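# Carry a glass beaker of vials between two shelved benches

## Task

Take the beaker holding vials from the shelved bench by the door and set it on the work surface of the shelved bench by the window. It fails if the beaker or any vial reaches the floor, or if any glass breaks from a drop of more than a few centimetres or a hard knock. At the end the gripper must have released the beaker and moved away, so that nothing depends on the robot to stay put. It also fails if the robot tips over or finishes leaning.

## Robot and tools

ROBOT. A simulated Hello Robot Stretch 3 with one arm. It has a two-wheel base (0.33 m long, 0.34 m wide), a lift that slides up a mast, and a telescoping arm that reaches out to the robot's right side. The arm cannot move forward or back, so the gripper is carried forward by driving the base. Turns on the spot pivot about the wheel-axle midpoint, 0.05 m behind the front edge. With the arm pulled in and the wrist folded, a turn sweeps a 0.28 m radius; an unfolded level wrist reaches past that.

FRAMES. Base frame: origin on the floor between the drive wheels, x ahead, y to the left, z up. hand_pose is reported in this frame, at the point where closed fingertips meet. The odometry frame is the base frame where the scene began. Heading runs -3.142 to 3.142, positive to the left.

execute_actions takes "actions", a list run in order. An empty list just returns the current state and images. Each action may hold "robot", "steps" (1 to 450 control steps, 30 per second) and "until". {"steps": n} alone waits.
- "robot" is a single command, a list of up to 8 commands run one after another, or {"stop": true}, which brakes everything and clears the queue. A queue item may be {"pause_s": s} with s up to 15.
- "base" holds exactly one relative offset from where the base is when that command begins: {"translate_m": d}, metres, forward positive, |d| at most 1; or {"rotate_rad": d}, radians, counter-clockwise (left) positive, |d| at most 3.2. No sideways driving.
- "joints" holds absolute targets by name; unnamed joints keep their current targets. lift_m 0 to 1.1 (arm height on mast, metres); arm_m 0 to 0.52 (extension, metres); wrist_yaw_rad -1.345 to 4.42 (0 along the arm, positive toward the front, 3.0 folded over the base); wrist_pitch_rad -1.57 to 0.451 (negative tips fingers down); wrist_roll_rad -2.911 to 2.911; gripper_m -0.089 to 0.179 (larger is wider; true fingertip gap is 0.007 less when nearly shut, 0.025 less when fully open, zero below 0.007); head_pan_rad -3.953 to 1.73 (-1.57 looks along the arm); head_tilt_rad -1.53 to 0.419 (negative looks down).
- "contact_limits": {"arm_m": e}, effort percent 1 to 100, makes that arm motion halt once its effort hits about e; lower is gentler. It holds until the next arm_m command.
- "until" ends an action early. {"robot": {"status": "ended"}} fires once nothing reads moving and no queue runs. Fields can be compared, e.g. {"lift_m": [">", 0.3]}; statuses accept a word or ["!=", "moving"]. {"any": {"status": "ended"}} fires when the first motion or queue finishes.
One bad value rejects the whole call. New commands override at once; close targets may overshoot and return.

zoom_image: {"camera": one of head_camera, nav_camera, wrist_camera, "region": [x0, y0, x1, y1]} in pixels of that camera's latest image, at most 504 by 504, origin top-left.

finished_scene: {"scene": n}. Irreversible; call only after every motion has ended, since anything still moving gets braked.

RESULTS. base_status shows progress as (moved of goal). joint_goals, joint_status and measured_speeds per joint. Statuses: moving, done, off_target (stuck, may keep pushing), contact_stop (lift or arm pressed hard and went slack until commanded again), time_out, stopped, not_commanded, torque_fault (wrist servo off about 10 s, limp, refuses goals). refusals counts refused goals; queue is idle/running/done/dropped/stopped; queue_left counts unstarted commands. Lines starting refused:, dropped: or replaced: explain what happened. robot.on_its_own appears when the robot changed a goal itself, a joint is slack or off, a motor is loaded at rest, or the base leans 3 degrees or more. lidar_m gives 12 distances, sector 1 straight ahead then counter-clockwise, at 0.17 m height; it misses glass and tabletops. wrist_depth_mm and head_depth_mm are 7x7 depth grids; glass is omitted. base_tilt is in degrees, forward and right positive. motor_effort is percent with peak in brackets; readings are offset and noisy. A camera image from each camera follows each result.

SPEED. Fast base motion (0.30 m/s, 1.9 rad/s) only when lift_m is under 0.30, arm_m under 0.03 and wrist_yaw_rad over 2.54; otherwise 0.10 m/s and 0.63 rad/s.

GRIPPING. Close to a gripper_m smaller than the object's width; smaller squeezes harder, but overload lowers force and a glass beaker may slide. Reading and done status do not prove a grasp; check cameras. Release by opening at least 0.02 beyond where the fingers made contact.

WRIST SAFETY. Fold or unfold the wrist only with lift_m 0.32 to 0.95, wrist_pitch_rad -0.4 and roll near 0; once folded the lift can go down to 0.25. With yaw below -0.4 keep pitch at -0.5 or lower.

AVOID. Glass breaks if dropped more than a few centimetres or bumped hard, so lower it gently onto the surface before opening. Pushing against something rigid with the gripper above about 0.45 m can tip the robot; repeated pushes after a contact_stop are worse. Do not drive while holding or pushing something fixed, and watch for snagging on furniture, especially reversing. If tilted, reverse the last move in small steps, free the gripper, and if needed drop lift_m to about 0.2. Something may occasionally nudge loose objects. At the end, open, withdraw the gripper and wait for all motion to stop.

Each tool is called after "Call:" in YAML: its name, and indented under it one key for each argument.

## Session

Call:
execute_actions:
  actions: []

Scene clock: 0.00 s.
robot.base_odometry: x=+0.000 y=+0.000 heading=+0.000 (m, m, rad; robot's odometry frame)
robot.turned_by_wheels: +0.000 (rad since the last result)
robot.turned_by_imu: +0.000 (rad since the last result)
robot.base_tilt: forward=+0.2 right=-1.0 (deg)
robot.lidar_m: 1.63 1.62 1.91 1.19 1.19 1.33 1.95 1.84 2.53 1.53 1.53 1.74
robot.head_depth_mm: 1895 2578 2590 2588 2616 2560 1922 / 1887 2445 2461 2478 2505 2479 1868 / 1872 2387 2378 2367 2365 2367 1865 / 1853 2261 2255 2292 2238 2173 1980 / 1852 2175 2186 2197 2121 2117 1972 / 1813 2106 2115 2084 2078 1580 1996 / 1799 2029 2045 2047 2015 1486 1964
robot.base_status: not_commanded
robot.joint_positions: lift_m=+0.586 arm_m=-0.001 wrist_yaw_rad=+3.014 wrist_pitch_rad=-0.553 wrist_roll_rad=+0.016 gripper_m=+0.037 head_pan_rad=-0.005 head_tilt_rad=-0.005
robot.joint_goals: lift_m=+0.586 arm_m=-0.001 wrist_yaw_rad=+3.014 wrist_pitch_rad=-0.553 wrist_roll_rad=+0.016 gripper_m=+0.037 head_pan_rad=-0.005 head_tilt_rad=-0.005
robot.joint_status: lift_m=not_commanded arm_m=not_commanded wrist_yaw_rad=not_commanded wrist_pitch_rad=not_commanded wrist_roll_rad=not_commanded gripper_m=not_commanded head_pan_rad=not_commanded head_tilt_rad=not_commanded
robot.measured_speeds: translate_m=+0.000 rotate_rad=+0.000 lift_m=+0.000 arm_m=+0.000 wrist_yaw_rad=+0.000 wrist_pitch_rad=+0.000 wrist_roll_rad=+0.000 head_pan_rad=+0.000 head_tilt_rad=+0.000
robot: refusals=0 queue=idle queue_left=0
robot.motor_effort: left_wheel=+0 right_wheel=+0 lift_m=+23 arm_m=-1 wrist_yaw_rad=+1 wrist_pitch_rad=+6 wrist_roll_rad=+0 gripper_m=+0 head_pan_rad=+0 head_tilt_rad=+1 (%)
robot.hand_pose: x=+0.0049 y=+0.0597 z=+0.5692 quat_wxyz=(+0.237, +0.696, +0.147, +0.661) (m; robot's base frame)
robot.wrist_depth_mm: 886 - - - - - - / - - - - - - - / - - - - - - - / - - - - - - - / 889 900 - 892 919 895 907 / 761 777 - 770 786 770 777 / 684 680 678 670 678 683 677
pictures: head_camera (sideways: a quarter turn clockwise sets it upright), nav_camera (sideways: a quarter turn counterclockwise sets it upright), wrist_camera
Images, in order (width x height): head_camera 896x504, nav_camera 672x504, wrist_camera 644x364.

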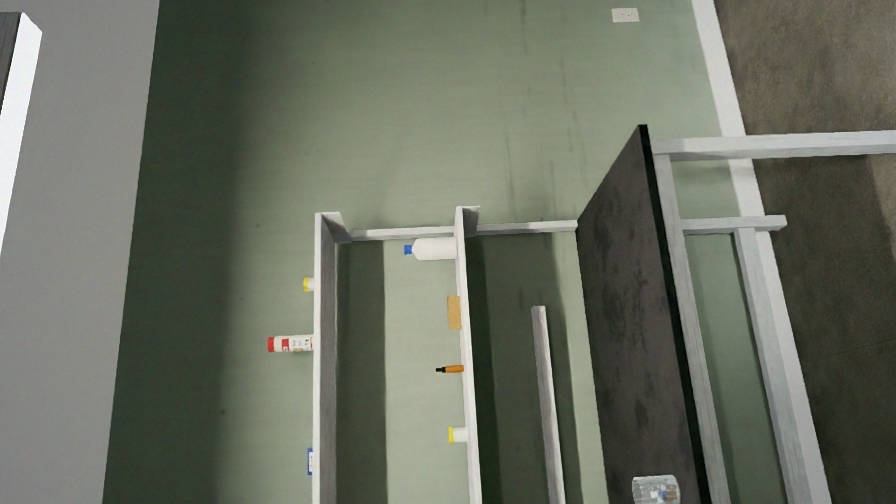

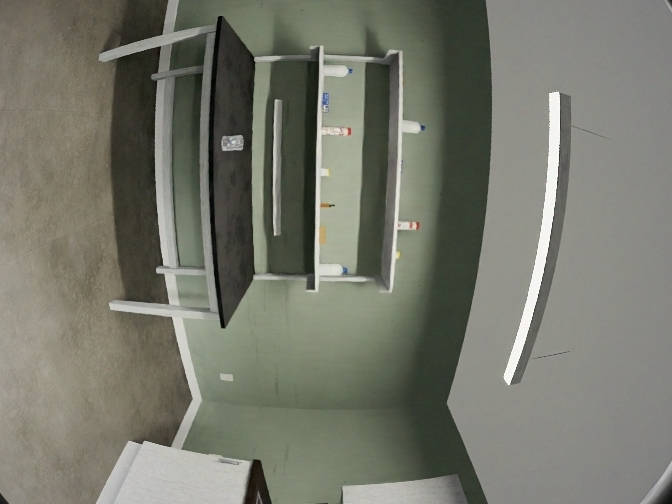

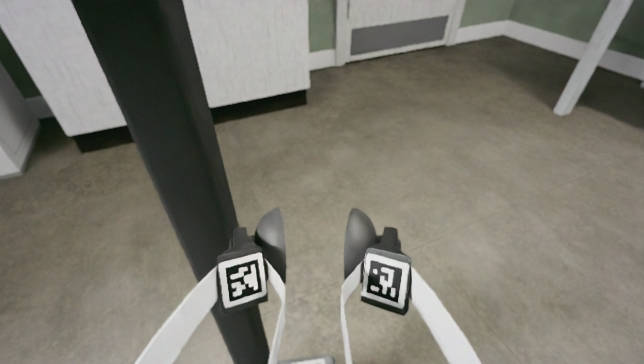

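Call:
execute_actions:
  actions:
    - {"robot":{"joints":{"head_pan_rad":0.6,"head_tilt_rad":-0.4}},"steps":100,"until":{"robot":{"status":"ended"}}}

Call:
execute_actions:
  actions:
    - {"robot":{"joints":{"head_pan_rad":-2.6,"head_tilt_rad":-0.4}},"steps":200,"until":{"robot":{"status":"ended"}}}

Scene clock: 4.80 s.
robot.base_odometry: x=+0.000 y=+0.000 heading=+0.000 (m, m, rad; robot's odometry frame)
robot.turned_by_wheels: +0.000 (rad since the last result)
robot.turned_by_imu: -0.001 (rad since the last result)
robot.base_tilt: forward=+0.3 right=-1.0 (deg)
robot.lidar_m: 1.63 1.62 1.90 1.19 1.18 1.33 1.95 1.84 2.54 1.53 1.53 1.73
robot.head_depth_mm: 1777 1911 1971 1582 2093 1617 1294 / 1823 1944 2057 2277 2118 1624 1297 / 1878 1986 2145 2324 2140 1633 1308 / 1900 2005 2178 2376 2129 1637 1319 / 1949 2096 2291 2482 2072 1635 1314 / 2018 2182 2419 2612 2166 1653 1325 / 2086 2252 2471 2652 2178 1660 1332
robot.base_status: not_commanded
robot.joint_positions: lift_m=+0.586 arm_m=-0.001 wrist_yaw_rad=+3.014 wrist_pitch_rad=-0.553 wrist_roll_rad=+0.016 gripper_m=+0.037 head_pan_rad=+0.593 head_tilt_rad=-0.395
robot.joint_goals: lift_m=+0.586 arm_m=-0.001 wrist_yaw_rad=+3.014 wrist_pitch_rad=-0.553 wrist_roll_rad=+0.016 gripper_m=+0.037 head_pan_rad=+0.600 head_tilt_rad=-0.400
robot.joint_status: lift_m=not_commanded arm_m=not_commanded wrist_yaw_rad=not_commanded wrist_pitch_rad=not_commanded wrist_roll_rad=not_commanded gripper_m=not_commanded head_pan_rad=done head_tilt_rad=done
robot.measured_speeds: translate_m=+0.000 rotate_rad=+0.000 lift_m=+0.000 arm_m=+0.000 wrist_yaw_rad=+0.000 wrist_pitch_rad=+0.000 wrist_roll_rad=+0.000 head_pan_rad=+0.000 head_tilt_rad=+0.000
robot: refusals=0 queue=done queue_left=0
robot.motor_effort: left_wheel=-1(0) right_wheel=+0(1) lift_m=+22(22) arm_m=+0(0) wrist_yaw_rad=+0(1) wrist_pitch_rad=+6(6) wrist_roll_rad=+0(0) gripper_m=+0(0) head_pan_rad=+5(52) head_tilt_rad=-1(22) (%)
robot.hand_pose: x=+0.0049 y=+0.0597 z=+0.5692 quat_wxyz=(+0.237, +0.696, +0.147, +0.661) (m; robot's base frame)
robot.wrist_depth_mm: 900 - - - - - - / - - - - - - - / - - - - - - - / - - - - - - - / 886 888 - 882 916 868 904 / 775 760 - 776 786 772 770 / 676 675 671 679 674 673 670
pictures: head_camera (sideways: a quarter turn clockwise sets it upright), nav_camera (sideways: a quarter turn counterclockwise sets it upright), wrist_camera
camera_calibration (this result's frames):
head_camera: T_world_to_cam=[[-0.356009, -0.204199, -0.911899, 1.2107], [-0.551959, 0.833371, 0.0288724, -0.031917], [0.754055, 0.51361, -0.409397, 0.488012], [0, 0, 0, 1]] pos_world=[0.0454172, 0.0231758, 1.30475]
nav_camera: T_world_to_cam=[[0.282351, 0.218016, 0.934209, -1.17494], [0.583971, -0.811672, 0.0129226, 0.025069], [0.761089, 0.541902, -0.356491, 0.418033], [0, 0, 0, 1]] pos_world=[-0.00105331, 0.0499708, 1.24634]
wrist_camera: T_world_to_cam=[[0.991637, -0.127659, -0.0189719, 0.0127513], [-0.09691, -0.639431, -0.762716, 0.505249], [0.0852366, 0.758176, -0.646455, 0.489653], [0, 0, 0, 1]] pos_world=[-0.00541733, -0.0465433, 0.702142]
Images, in order (width x height): head_camera 896x504, nav_camera 672x504, wrist_camera 644x364.

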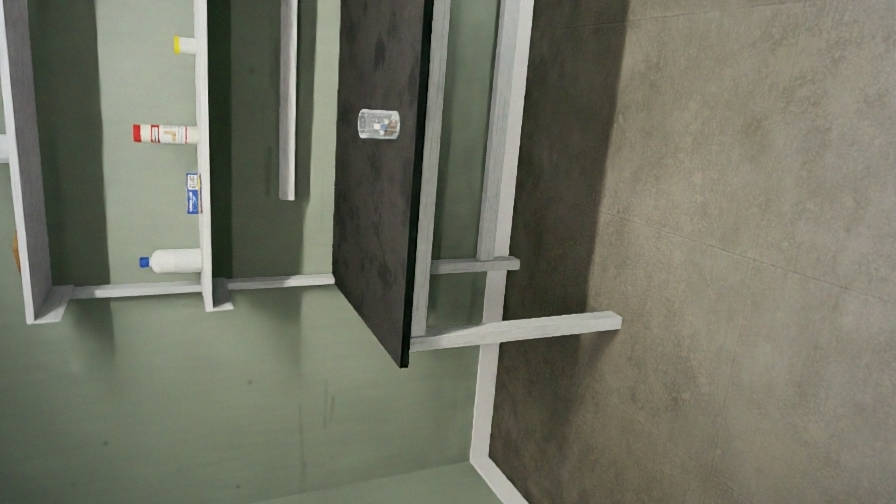

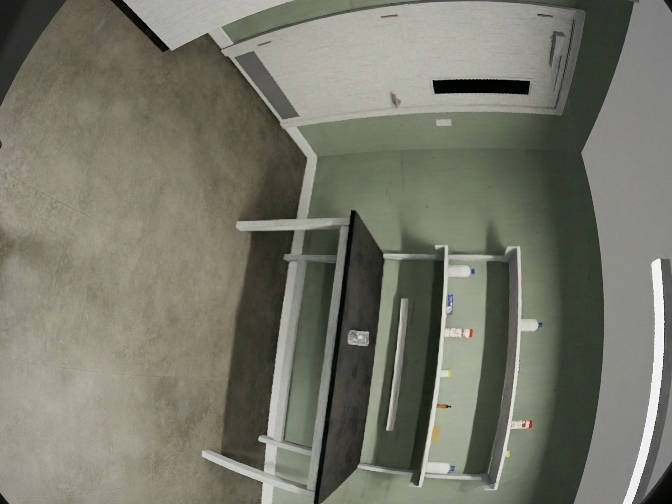

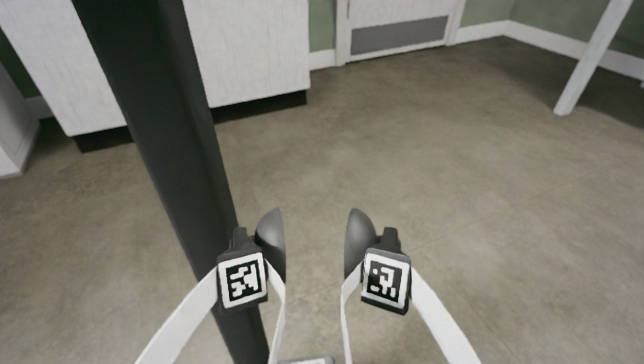

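Scene clock: 6.87 s.
robot.base_odometry: x=+0.000 y=+0.000 heading=+0.000 (m, m, rad; robot's odometry frame)
robot.turned_by_wheels: +0.000 (rad since the last result)
robot.turned_by_imu: +0.000 (rad since the last result)
robot.base_tilt: forward=+0.3 right=-1.0 (deg)
robot.lidar_m: 1.63 1.62 1.91 1.19 1.18 1.33 1.95 1.84 2.54 1.53 1.53 1.73
robot.head_depth_mm: 2009 2146 2279 2465 2091 1604 1306 / 2059 2204 2300 2326 2120 1621 1302 / 2119 2248 2375 2579 2144 1636 1309 / 2111 2316 2406 2668 2158 1642 1311 / 2208 2382 2580 2773 2106 1641 1322 / 2272 2417 2682 2861 2171 1646 1327 / 2277 2502 2720 2993 2198 1654 1333
robot.base_status: not_commanded
robot.joint_positions: lift_m=+0.586 arm_m=-0.001 wrist_yaw_rad=+3.014 wrist_pitch_rad=-0.553 wrist_roll_rad=+0.016 gripper_m=+0.037 head_pan_rad=-2.593 head_tilt_rad=-0.395
robot.joint_goals: lift_m=+0.586 arm_m=-0.001 wrist_yaw_rad=+3.014 wrist_pitch_rad=-0.553 wrist_roll_rad=+0.016 gripper_m=+0.037 head_pan_rad=-2.600 head_tilt_rad=-0.400
robot.joint_status: lift_m=not_commanded arm_m=not_commanded wrist_yaw_rad=not_commanded wrist_pitch_rad=not_commanded wrist_roll_rad=not_commanded gripper_m=not_commanded head_pan_rad=done head_tilt_rad=done
robot.measured_speeds: translate_m=+0.000 rotate_rad=+0.000 lift_m=+0.000 arm_m=+0.000 wrist_yaw_rad=+0.000 wrist_pitch_rad=+0.000 wrist_roll_rad=+0.000 head_pan_rad=+0.000 head_tilt_rad=+0.000
robot: refusals=0 queue=done queue_left=0
robot.motor_effort: left_wheel=+0(0) right_wheel=+0(1) lift_m=+23(23) arm_m=-1(1) wrist_yaw_rad=+1(1) wrist_pitch_rad=+6(6) wrist_roll_rad=+0(0) gripper_m=-1(0) head_pan_rad=-5(58) head_tilt_rad=-2(1) (%)
robot.hand_pose: x=+0.0049 y=+0.0597 z=+0.5692 quat_wxyz=(+0.237, +0.696, +0.147, +0.661) (m; robot's base frame)
robot.wrist_depth_mm: 887 - - - - - - / - - - - - - - / - - - - - - - / - - - - - - - / 903 883 - 875 915 887 901 / 771 765 - 774 795 776 780 / 687 687 664 679 682 687 675
pictures: head_camera (sideways: a quarter turn clockwise sets it upright), nav_camera (sideways: a quarter turn counterclockwise sets it upright), wrist_camera
camera_calibration (this result's frames):
head_camera: T_world_to_cam=[[0.364982, 0.188582, -0.911716, 1.20607], [0.514819, -0.856813, 0.0288689, -0.0384198], [-0.775725, -0.479905, -0.409806, 0.497876], [0, 0, 0, 1]] pos_world=[-0.034198, -0.0214276, 1.30473]
nav_camera: T_world_to_cam=[[-0.29201, -0.205625, 0.93405, -1.17123], [-0.547769, 0.83653, 0.0129087, 0.0319906], [-0.784015, -0.507874, -0.35691, 0.428004], [0, 0, 0, 1]] pos_world=[0.0110733, -0.0502237, 1.24633]
wrist_camera: T_world_to_cam=[[0.991637, -0.127659, -0.0189718, 0.0127513], [-0.0969097, -0.639431, -0.762716, 0.505249], [0.0852364, 0.758176, -0.646455, 0.489653], [0, 0, 0, 1]] pos_world=[-0.00541736, -0.0465433, 0.702142]
Images, in order (width x height): head_camera 896x504, nav_camera 672x504, wrist_camera 644x364.

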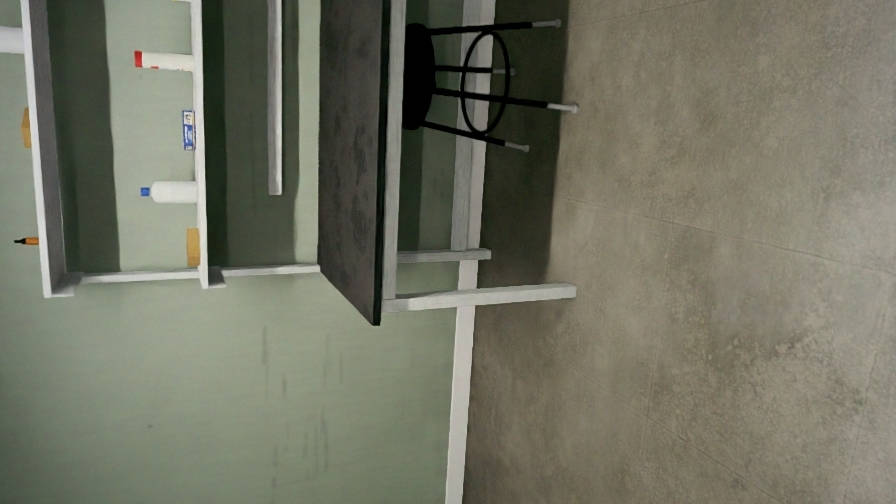

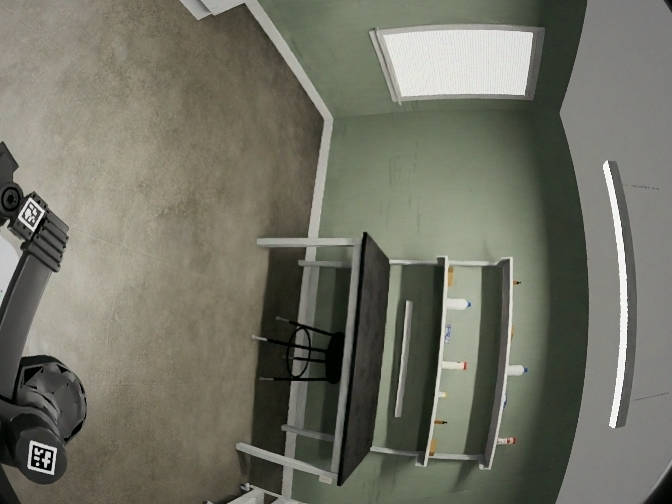

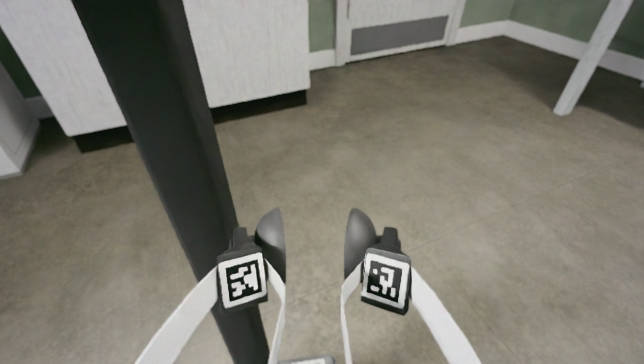

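Call:
execute_actions:
  actions:
    - {"robot":[{"joints":{"wrist_pitch_rad":-0.4,"lift_m":0.28,"head_pan_rad":-1.57,"head_tilt_rad":-0.7,"wrist_roll_rad":0},"base":{"rotate_rad":0.456}},{"base":{"translate_m":1.0}},{"base":{"rotate_rad":1.412}},{"joints":{"lift_m":0.8,"gripper_m":0.17}},{"joints":{"wrist_yaw_rad":0,"lift_m":0.85}},{"joints":{"wrist_pitch_rad":0}}],"steps":450,"until":{"robot":{"status":"ended"}}}
    - {"steps":450,"until":{"robot":{"status":"ended"}}}

Scene clock: 27.23 s.
robot.base_odometry: x=+0.898 y=+0.440 heading=+1.868 (m, m, rad; robot's odometry frame)
robot.turned_by_wheels: +1.868 (rad since the last result)
robot.turned_by_imu: +1.846 (rad since the last result)
robot.base_tilt: forward=+0.2 right=-1.0 (deg)
robot.lidar_m: 1.45 1.14 1.44 2.83 2.83 1.76 1.68 1.00 1.19 1.14 0.73 0.71
robot.head_depth_mm: 1058 1193 1030 789 1437 - - / 1044 1195 1036 822 1445 - - / 1036 1180 1041 794 700 - - / 1027 1172 1046 798 702 1286 1133 / 1022 1115 1052 829 707 1321 1139 / 1012 1110 1061 807 713 1320 1141 / 1010 1138 1068 808 711 1336 1141
robot.base_status: done (rotate_rad +1.4118 of +1.4120)
robot.joint_positions: lift_m=+0.850 arm_m=-0.001 wrist_yaw_rad=+0.003 wrist_pitch_rad=-0.025 wrist_roll_rad=+0.004 gripper_m=+0.170 head_pan_rad=-1.577 head_tilt_rad=-0.692
robot.joint_goals: lift_m=+0.850 arm_m=-0.001 wrist_yaw_rad=+0.000 wrist_pitch_rad=+0.000 wrist_roll_rad=+0.000 gripper_m=+0.170 head_pan_rad=-1.570 head_tilt_rad=-0.700
robot.joint_status: lift_m=done arm_m=not_commanded wrist_yaw_rad=done wrist_pitch_rad=done wrist_roll_rad=done gripper_m=done head_pan_rad=done head_tilt_rad=done
robot.measured_speeds: translate_m=+0.000 rotate_rad=+0.000 lift_m=+0.000 arm_m=+0.000 wrist_yaw_rad=+0.000 wrist_pitch_rad=+0.000 wrist_roll_rad=+0.000 head_pan_rad=+0.000 head_tilt_rad=+0.000
robot: refusals=0 queue=done queue_left=0
robot.motor_effort: left_wheel=-3(7) right_wheel=+3(9) lift_m=+31(30) arm_m=-1(1) wrist_yaw_rad=-4(4) wrist_pitch_rad=+12(12) wrist_roll_rad=-1(2) gripper_m=+0(99) head_pan_rad=+4(57) head_tilt_rad=-3(20) (%)
robot.hand_pose: x=-0.0206 y=-0.3997 z=+0.9578 quat_wxyz=(+0.706, +0.010, -0.708, -0.008) (m; robot's base frame)
robot.wrist_depth_mm: 732 730 693 734 729 716 761 / 925 925 968 943 951 964 966 / 951 969 974 988 - - - / 967 - - - - - - / - 819 751 762 778 836 784 / 545 516 514 517 528 527 537 / 374 389 389 379 400 402 404
pictures: head_camera (sideways: a quarter turn clockwise sets it upright), nav_camera (sideways: a quarter turn counterclockwise sets it upright), wrist_camera
camera_calibration (this result's frames):
head_camera: T_world_to_cam=[[0.0333168, 0.658346, -0.751977, 0.999805], [0.999445, -0.0216466, 0.0253296, -0.0367577], [0.000397855, -0.752404, -0.658702, 0.816968], [0, 0, 0, 1]] pos_world=[0.00310198, -0.0443235, 1.2909]
nav_camera: T_world_to_cam=[[0.0195476, -0.614154, 0.788944, -0.983885], [-0.999614, -0.0275736, 0.00330272, 0.047256], [0.0197256, -0.788704, -0.614456, 0.758209], [0, 0, 0, 1]] pos_world=[0.0515143, -0.00495216, 1.24196]
wrist_camera: T_world_to_cam=[[-0.999903, -0.0131531, -0.00455028, -0.0222935], [0.00218371, 0.174624, -0.984633, 1.0454], [0.0137456, -0.984547, -0.174578, -0.0587069], [0, 0, 0, 1]] pos_world=[-0.0237672, -0.240645, 1.01898]
Images, in order (width x height): head_camera 896x504, nav_camera 672x504, wrist_camera 644x364.

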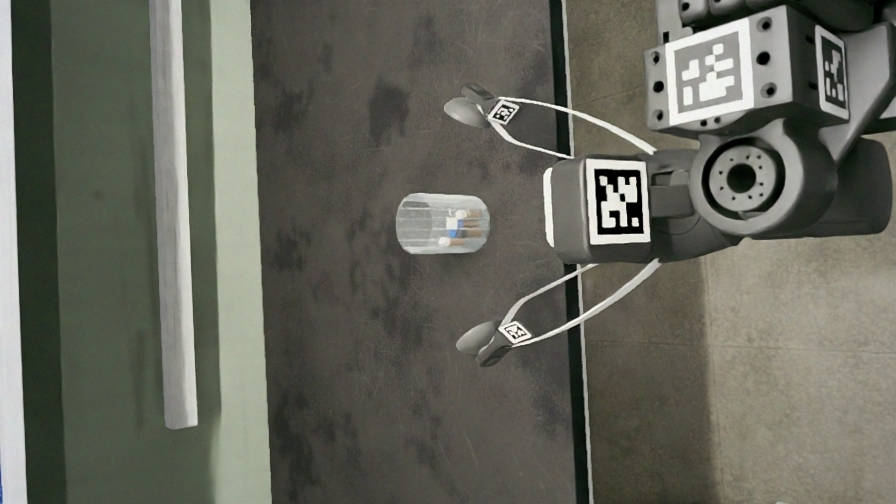

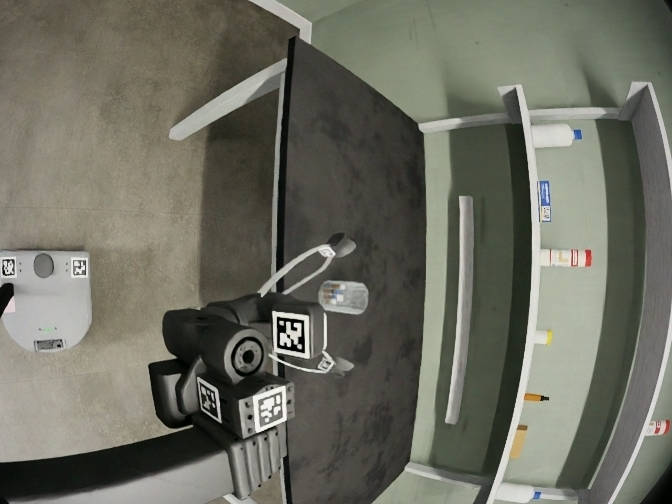

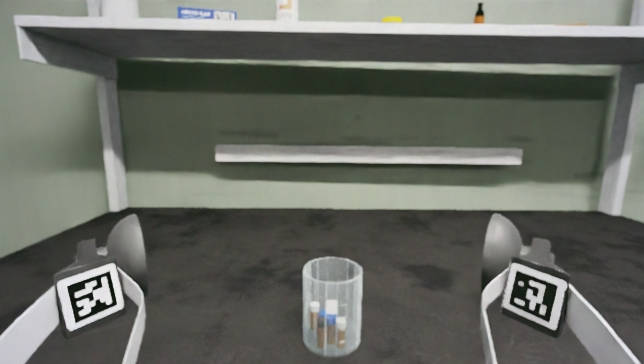

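Call:
execute_actions:
  actions:
    - {"robot":[{"joints":{"lift_m":0.715},"base":{"translate_m":-0.015}},{"joints":{"arm_m":0.12}}],"steps":450,"until":{"robot":{"status":"ended"}}}

Scene clock: 31.40 s.
robot.base_odometry: x=+0.902 y=+0.426 heading=+1.868 (m, m, rad; robot's odometry frame)
robot.turned_by_wheels: +0.000 (rad since the last result)
robot.turned_by_imu: -0.001 (rad since the last result)
robot.base_tilt: forward=+0.2 right=-1.0 (deg)
robot.lidar_m: 1.46 1.16 1.45 2.83 2.83 1.74 1.67 0.99 1.18 1.14 0.75 0.72
robot.head_depth_mm: 1049 1208 1031 788 1434 1338 - / 1049 1190 1038 794 698 - 1130 / 1036 1182 1043 799 679 - 1132 / 1034 1176 1052 796 703 1297 1131 / 1027 1120 1053 803 706 1322 1134 / 1015 1109 1059 807 710 1322 1135 / 1006 1139 1063 809 712 1321 1134
robot.base_status: done (translate_m -0.0150 of -0.0150)
robot.joint_positions: lift_m=+0.715 arm_m=+0.120 wrist_yaw_rad=+0.002 wrist_pitch_rad=-0.023 wrist_roll_rad=+0.004 gripper_m=+0.170 head_pan_rad=-1.577 head_tilt_rad=-0.692
robot.joint_goals: lift_m=+0.715 arm_m=+0.120 wrist_yaw_rad=+0.000 wrist_pitch_rad=+0.000 wrist_roll_rad=+0.000 gripper_m=+0.170 head_pan_rad=-1.570 head_tilt_rad=-0.700
robot.joint_status: lift_m=done arm_m=done wrist_yaw_rad=done wrist_pitch_rad=done wrist_roll_rad=done gripper_m=done head_pan_rad=done head_tilt_rad=done
robot.measured_speeds: translate_m=+0.000 rotate_rad=+0.000 lift_m=+0.000 arm_m=+0.000 wrist_yaw_rad=+0.000 wrist_pitch_rad=+0.000 wrist_roll_rad=+0.000 head_pan_rad=+0.000 head_tilt_rad=+0.000
robot: refusals=0 queue=done queue_left=0
robot.motor_effort: left_wheel=-2(6) right_wheel=+3(3) lift_m=+14(30) arm_m=+4(4) wrist_yaw_rad=-2(3) wrist_pitch_rad=+11(12) wrist_roll_rad=-1(1) gripper_m=+0(0) head_pan_rad=+5(4) head_tilt_rad=-3(4) (%)
robot.hand_pose: x=-0.0209 y=-0.5203 z=+0.8241 quat_wxyz=(+0.706, +0.009, -0.708, -0.008) (m; robot's base frame)
robot.wrist_depth_mm: 783 802 808 822 828 845 828 / 805 813 822 846 837 867 866 / 827 866 845 867 878 883 880 / 663 678 700 706 729 738 747 / 364 404 373 343 377 420 387 / 269 252 255 238 258 257 263 / 183 192 192 194 196 195 197
pictures: head_camera (sideways: a quarter turn clockwise sets it upright), nav_camera (sideways: a quarter turn counterclockwise sets it upright), wrist_camera
camera_calibration (this result's frames):
head_camera: T_world_to_cam=[[0.033317, 0.658346, -0.751977, 0.999805], [0.999445, -0.021647, 0.0253296, -0.0367577], [0.000397586, -0.752404, -0.658702, 0.816968], [0, 0, 0, 1]] pos_world=[0.00310197, -0.0443235, 1.2909]
nav_camera: T_world_to_cam=[[0.0195474, -0.614154, 0.788944, -0.983885], [-0.999614, -0.0275732, 0.00330272, 0.047256], [0.0197253, -0.788704, -0.614456, 0.758209], [0, 0, 0, 1]] pos_world=[0.0515143, -0.00495217, 1.24196]
wrist_camera: T_world_to_cam=[[-0.999918, -0.0119358, -0.00453481, -0.0241803], [0.00240032, 0.17311, -0.984899, 0.934226], [0.0125406, -0.98483, -0.173068, -0.202165], [0, 0, 0, 1]] pos_world=[-0.0238855, -0.361111, 0.885021]
Images, in order (width x height): head_camera 896x504, nav_camera 672x504, wrist_camera 644x364.

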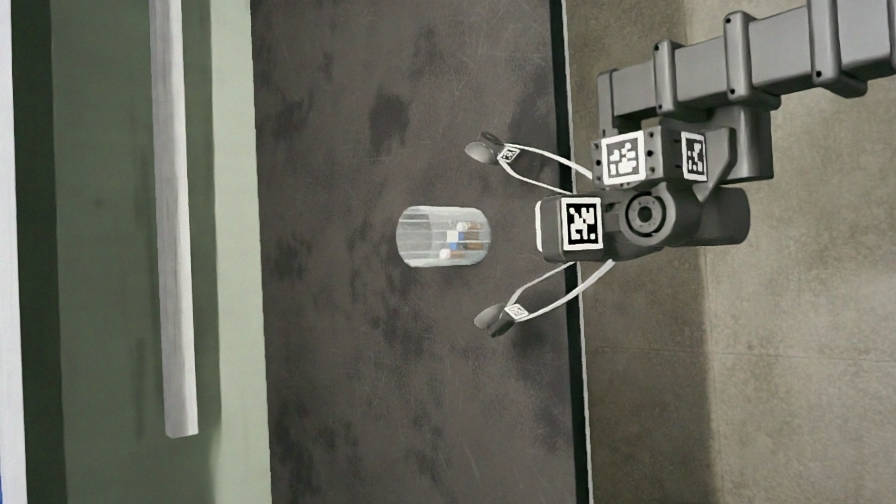

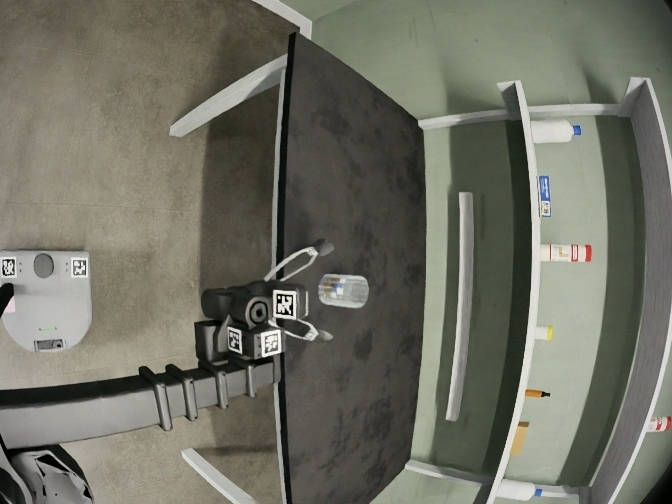

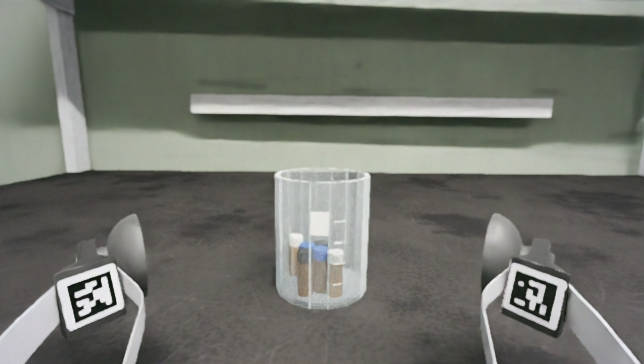

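Call:
execute_actions:
  actions:
    - {"robot":{"joints":{"arm_m":0.205},"contact_limits":{"arm_m":25}},"steps":450,"until":{"robot":{"status":"ended"}}}

Scene clock: 33.23 s.
robot.base_odometry: x=+0.902 y=+0.426 heading=+1.868 (m, m, rad; robot's odometry frame)
robot.turned_by_wheels: +0.000 (rad since the last result)
robot.turned_by_imu: +0.000 (rad since the last result)
robot.base_tilt: forward=+0.2 right=-1.0 (deg)
robot.lidar_m: 1.46 1.15 1.46 2.84 2.82 1.74 1.67 0.99 1.18 1.14 0.75 0.72
robot.head_depth_mm: 1053 1197 1029 789 1434 1324 - / 1050 1191 1030 791 - 1275 1104 / 1038 1178 1037 805 - 1306 1128 / 1030 1171 1048 825 1457 1313 1132 / 1024 1119 1051 801 706 1326 1131 / 1014 1108 1055 804 708 1316 1135 / 1008 1150 1063 810 711 1327 1137
robot.base_status: done (translate_m -0.0150 of -0.0150)
robot.joint_positions: lift_m=+0.715 arm_m=+0.205 wrist_yaw_rad=+0.002 wrist_pitch_rad=-0.023 wrist_roll_rad=+0.004 gripper_m=+0.170 head_pan_rad=-1.577 head_tilt_rad=-0.692
robot.joint_goals: lift_m=+0.715 arm_m=+0.205 wrist_yaw_rad=+0.000 wrist_pitch_rad=+0.000 wrist_roll_rad=+0.000 gripper_m=+0.170 head_pan_rad=-1.570 head_tilt_rad=-0.700
robot.joint_status: lift_m=done arm_m=done wrist_yaw_rad=done wrist_pitch_rad=done wrist_roll_rad=done gripper_m=done head_pan_rad=done head_tilt_rad=done
robot.measured_speeds: translate_m=+0.000 rotate_rad=+0.000 lift_m=+0.000 arm_m=+0.000 wrist_yaw_rad=+0.000 wrist_pitch_rad=+0.000 wrist_roll_rad=+0.000 head_pan_rad=+0.000 head_tilt_rad=+0.000
robot: refusals=0 queue=done queue_left=0
robot.motor_effort: left_wheel=-3(2) right_wheel=+3(3) lift_m=+14(14) arm_m=+3(3) wrist_yaw_rad=-2(2) wrist_pitch_rad=+11(11) wrist_roll_rad=-1(1) gripper_m=+0(0) head_pan_rad=+5(4) head_tilt_rad=-2(5) (%)
robot.contact_limits: arm_m 25 (drawing in: default 27, maximum 45; extending or still: default 36, maximum 60)
robot.hand_pose: x=-0.0210 y=-0.6053 z=+0.8241 quat_wxyz=(+0.706, +0.009, -0.708, -0.008) (m; robot's base frame)
robot.wrist_depth_mm: 706 724 728 744 745 754 771 / 742 738 748 750 771 766 776 / 751 759 772 778 775 797 808 / 669 668 688 702 712 742 757 / 367 403 368 373 379 422 385 / 266 252 252 183 256 257 263 / 183 192 192 151 194 195 196
pictures: head_camera (sideways: a quarter turn clockwise sets it upright), nav_camera (sideways: a quarter turn counterclockwise sets it upright), wrist_camera
camera_calibration (this result's frames):
head_camera: T_world_to_cam=[[0.0333169, 0.658346, -0.751977, 0.999805], [0.999445, -0.0216469, 0.0253296, -0.0367577], [0.000397676, -0.752404, -0.658702, 0.816968], [0, 0, 0, 1]] pos_world=[0.00310197, -0.0443235, 1.2909]
nav_camera: T_world_to_cam=[[0.0195475, -0.614154, 0.788944, -0.983885], [-0.999614, -0.0275733, 0.00330272, 0.047256], [0.0197254, -0.788704, -0.614456, 0.758209], [0, 0, 0, 1]] pos_world=[0.0515143, -0.00495217, 1.24196]
wrist_camera: T_world_to_cam=[[-0.999919, -0.0118942, -0.00453482, -0.0251803], [0.00240753, 0.17311, -0.9849, 0.94894], [0.0124996, -0.984831, -0.173067, -0.285878], [0, 0, 0, 1]] pos_world=[-0.0238895, -0.446112, 0.885021]
Images, in order (width x height): head_camera 896x504, nav_camera 672x504, wrist_camera 644x364.

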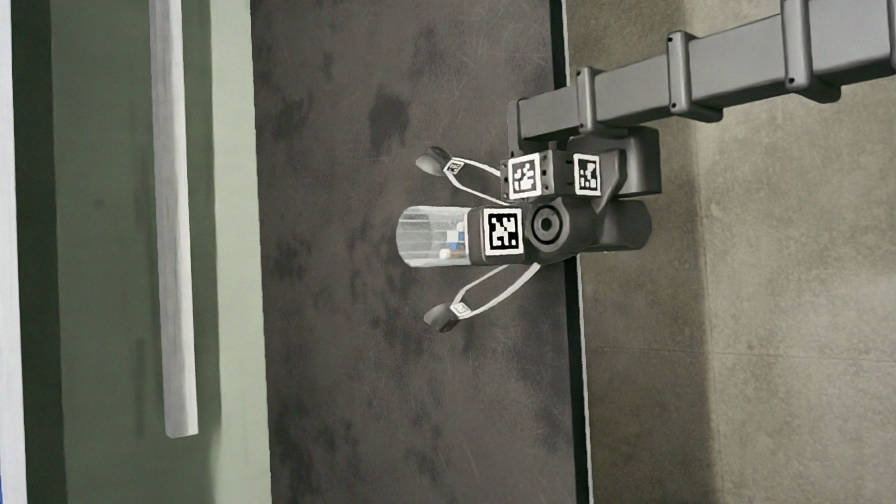

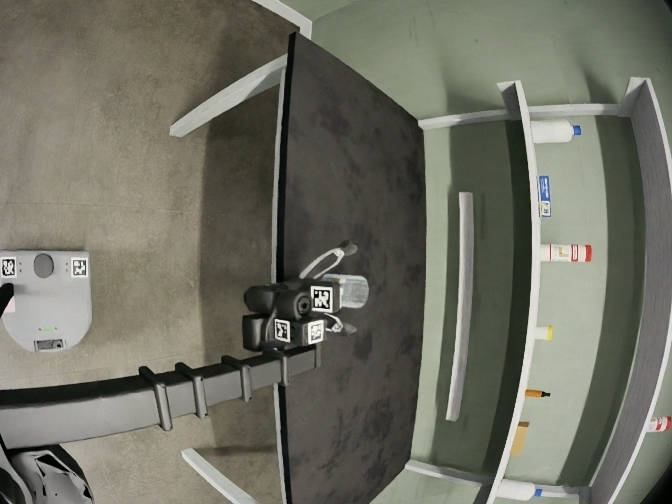

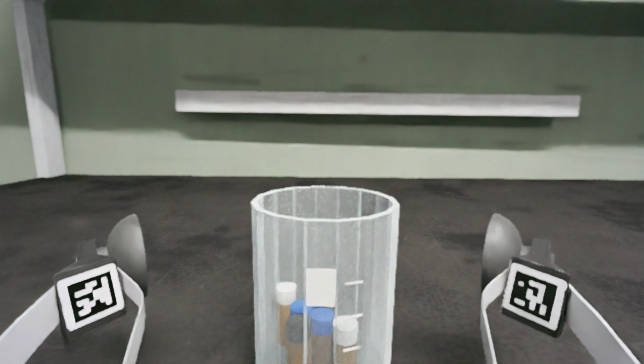

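Call:
execute_actions:
  actions:
    - {"robot":{"joints":{"arm_m":0.197,"gripper_m":0.09}},"steps":450,"until":{"robot":{"status":"ended"}}}

Call:
execute_actions:
  actions:
    - {"robot":[{"joints":{"gripper_m":0.03}},{"joints":{"lift_m":0.745}}],"steps":450,"until":{"robot":{"status":"ended"}}}

Scene clock: 34.70 s.
robot.base_odometry: x=+0.902 y=+0.426 heading=+1.868 (m, m, rad; robot's odometry frame)
robot.turned_by_wheels: +0.000 (rad since the last result)
robot.turned_by_imu: +0.000 (rad since the last result)
robot.base_tilt: forward=+0.2 right=-1.0 (deg)
robot.lidar_m: 1.46 1.15 1.46 2.83 2.82 1.74 1.66 0.99 1.18 1.14 0.75 0.72
robot.head_depth_mm: 1050 1198 1026 789 1439 1334 - / 1048 1187 1036 793 - 1276 1115 / 1043 1180 1043 796 - 1281 1124 / 1034 1171 1051 824 1078 1322 1134 / 1028 1128 1051 802 708 1321 1135 / 1019 1105 1058 804 708 1315 1137 / 1011 1144 1062 809 710 1323 1141
robot.base_status: done (translate_m -0.0150 of -0.0150)
robot.joint_positions: lift_m=+0.715 arm_m=+0.197 wrist_yaw_rad=+0.002 wrist_pitch_rad=-0.023 wrist_roll_rad=+0.004 gripper_m=+0.090 head_pan_rad=-1.577 head_tilt_rad=-0.692
robot.joint_goals: lift_m=+0.715 arm_m=+0.197 wrist_yaw_rad=+0.000 wrist_pitch_rad=+0.000 wrist_roll_rad=+0.000 gripper_m=+0.090 head_pan_rad=-1.570 head_tilt_rad=-0.700
robot.joint_status: lift_m=done arm_m=done wrist_yaw_rad=done wrist_pitch_rad=done wrist_roll_rad=done gripper_m=done head_pan_rad=done head_tilt_rad=done
robot.measured_speeds: translate_m=+0.000 rotate_rad=+0.000 lift_m=+0.000 arm_m=+0.000 wrist_yaw_rad=+0.000 wrist_pitch_rad=+0.000 wrist_roll_rad=+0.000 head_pan_rad=+0.000 head_tilt_rad=+0.000
robot: refusals=0 queue=done queue_left=0
robot.motor_effort: left_wheel=-3(2) right_wheel=+3(3) lift_m=+14(14) arm_m=-5(4) wrist_yaw_rad=-1(1) wrist_pitch_rad=+11(11) wrist_roll_rad=-1(1) gripper_m=-1(99) head_pan_rad=+4(4) head_tilt_rad=-2(3) (%)
robot.hand_pose: x=-0.0210 y=-0.5979 z=+0.8241 quat_wxyz=(+0.706, +0.009, -0.708, -0.008) (m; robot's base frame)
robot.wrist_depth_mm: 729 728 756 753 762 775 763 / 739 745 769 754 768 780 795 / 739 768 791 779 804 803 815 / 665 671 686 702 721 741 741 / 363 364 404 376 416 380 386 / 251 269 252 186 255 259 261 / 191 192 193 156 194 196 197
pictures: head_camera (sideways: a quarter turn clockwise sets it upright), nav_camera (sideways: a quarter turn counterclockwise sets it upright), wrist_camera
camera_calibration (this result's frames):
head_camera: T_world_to_cam=[[0.0333168, 0.658346, -0.751977, 0.999805], [0.999445, -0.0216468, 0.0253296, -0.0367577], [0.000397766, -0.752404, -0.658702, 0.816968], [0, 0, 0, 1]] pos_world=[0.00310198, -0.0443235, 1.2909]
nav_camera: T_world_to_cam=[[0.0195476, -0.614154, 0.788944, -0.983885], [-0.999614, -0.0275734, 0.00330272, 0.047256], [0.0197255, -0.788704, -0.614456, 0.758209], [0, 0, 0, 1]] pos_world=[0.0515143, -0.00495216, 1.24196]
wrist_camera: T_world_to_cam=[[-0.999919, -0.0118942, -0.00453466, -0.0250925], [0.00240738, 0.17311, -0.9849, 0.947661], [0.0124995, -0.984831, -0.173067, -0.278601], [0, 0, 0, 1]] pos_world=[-0.0238895, -0.438722, 0.885021]
Images, in order (width x height): head_camera 896x504, nav_camera 672x504, wrist_camera 644x364.

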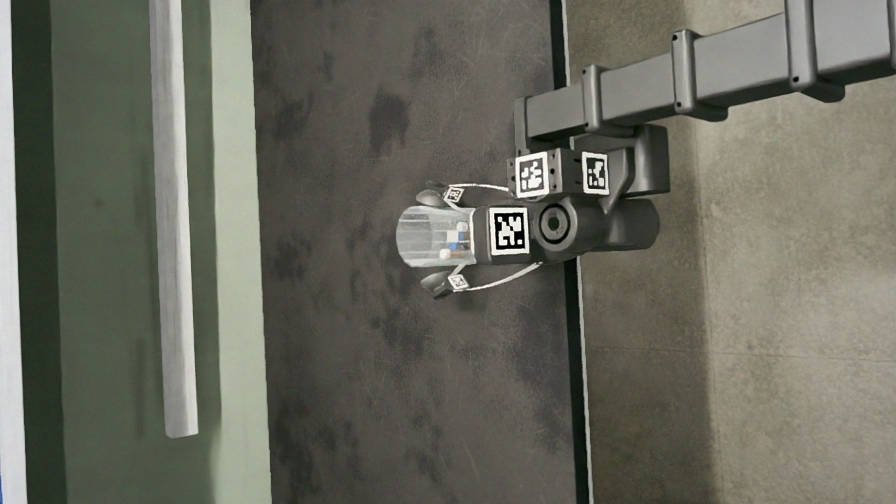

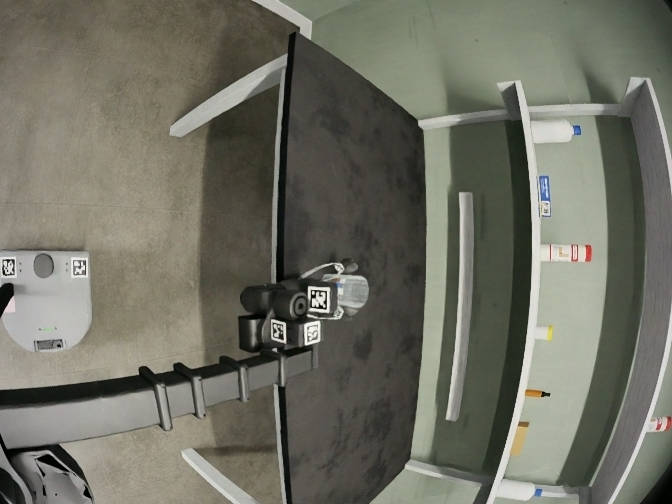

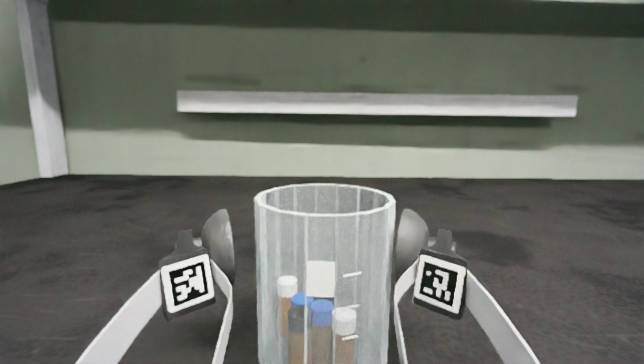

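Scene clock: 36.50 s.
robot.base_odometry: x=+0.902 y=+0.426 heading=+1.868 (m, m, rad; robot's odometry frame)
robot.turned_by_wheels: +0.000 (rad since the last result)
robot.turned_by_imu: +0.000 (rad since the last result)
robot.base_tilt: forward=+0.2 right=-1.0 (deg)
robot.lidar_m: 1.46 1.15 1.46 2.84 2.82 1.74 1.66 0.99 1.18 1.14 0.75 0.72
robot.head_depth_mm: 1053 1198 1033 787 1431 - - / 1043 1190 1036 797 - 1278 1129 / 1037 1177 1044 823 - 1306 1138 / 1032 1175 1047 828 1082 1313 1133 / 1025 1122 1051 803 705 1321 1137 / 1015 1112 1058 802 708 1322 1133 / 1006 1149 1064 809 710 1321 1137
robot.base_status: done (translate_m -0.0150 of -0.0150)
robot.joint_positions: lift_m=+0.745 arm_m=+0.197 wrist_yaw_rad=+0.001 wrist_pitch_rad=-0.032 wrist_roll_rad=+0.004 gripper_m=+0.031 head_pan_rad=-1.577 head_tilt_rad=-0.692
robot.joint_goals: lift_m=+0.745 arm_m=+0.197 wrist_yaw_rad=+0.000 wrist_pitch_rad=+0.000 wrist_roll_rad=+0.000 gripper_m=+0.030 head_pan_rad=-1.570 head_tilt_rad=-0.700
robot.joint_status: lift_m=done arm_m=done wrist_yaw_rad=done wrist_pitch_rad=done wrist_roll_rad=done gripper_m=done head_pan_rad=done head_tilt_rad=done
robot.measured_speeds: translate_m=+0.000 rotate_rad=+0.000 lift_m=+0.000 arm_m=+0.000 wrist_yaw_rad=+0.000 wrist_pitch_rad=+0.000 wrist_roll_rad=+0.000 head_pan_rad=+0.000 head_tilt_rad=+0.000
robot: refusals=0 queue=done queue_left=0
robot.motor_effort: left_wheel=-2(2) right_wheel=+3(3) lift_m=+31(32) arm_m=-5(4) wrist_yaw_rad=-1(2) wrist_pitch_rad=+15(15) wrist_roll_rad=-1(1) gripper_m=-22(99) head_pan_rad=+4(4) head_tilt_rad=-3(3) (%)
robot.hand_pose: x=-0.0212 y=-0.5976 z=+0.8509 quat_wxyz=(+0.706, +0.012, -0.708, -0.011) (m; robot's base frame)
robot.wrist_depth_mm: 720 740 741 742 751 753 777 / 744 750 767 763 758 782 787 / 748 777 785 778 788 821 823 / 741 777 800 803 812 816 840 / 432 434 484 444 491 456 459 / 301 304 286 272 289 310 312 / 231 231 230 161 235 236 238
pictures: head_camera (sideways: a quarter turn clockwise sets it upright), nav_camera (sideways: a quarter turn counterclockwise sets it upright), wrist_camera
camera_calibration (this result's frames):
head_camera: T_world_to_cam=[[0.0333168, 0.658346, -0.751977, 0.999805], [0.999445, -0.0216468, 0.0253296, -0.0367577], [0.000397766, -0.752404, -0.658702, 0.816968], [0, 0, 0, 1]] pos_world=[0.00310198, -0.0443235, 1.2909]
nav_camera: T_world_to_cam=[[0.0195476, -0.614154, 0.788944, -0.983885], [-0.999614, -0.0275734, 0.00330272, 0.047256], [0.0197255, -0.788704, -0.614456, 0.758209], [0, 0, 0, 1]] pos_world=[0.0515143, -0.00495216, 1.24196]
wrist_camera: T_world_to_cam=[[-0.999928, -0.0110762, -0.0046211, -0.0246046], [0.00253333, 0.181572, -0.983374, 0.977831], [0.0117311, -0.983315, -0.181531, -0.265594], [0, 0, 0, 1]] pos_world=[-0.0239643, -0.438982, 0.913246]
Images, in order (width x height): head_camera 896x504, nav_camera 672x504, wrist_camera 644x364.

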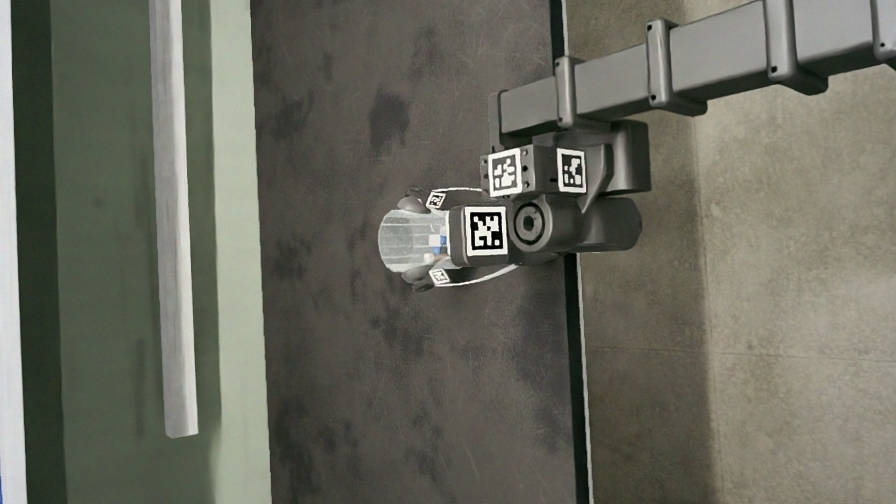

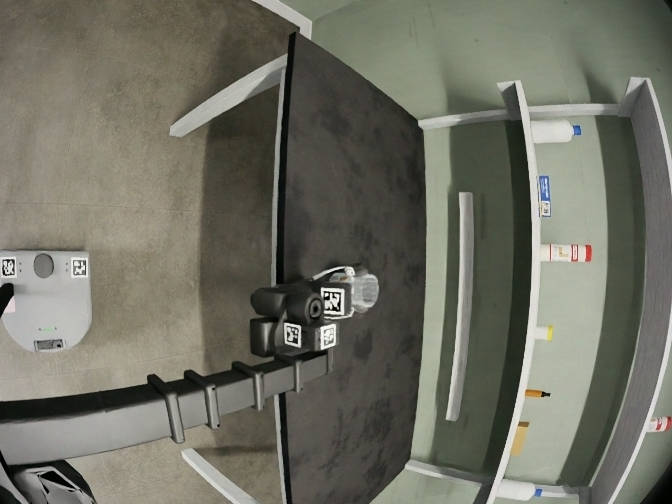

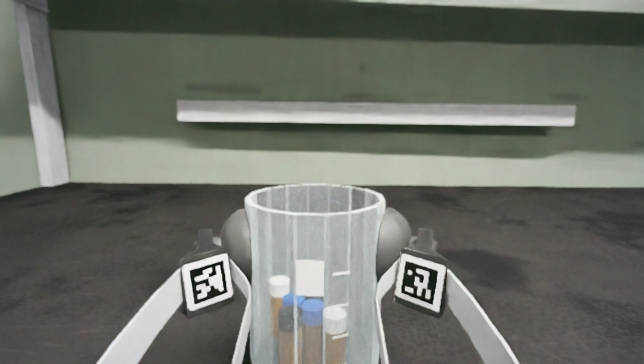

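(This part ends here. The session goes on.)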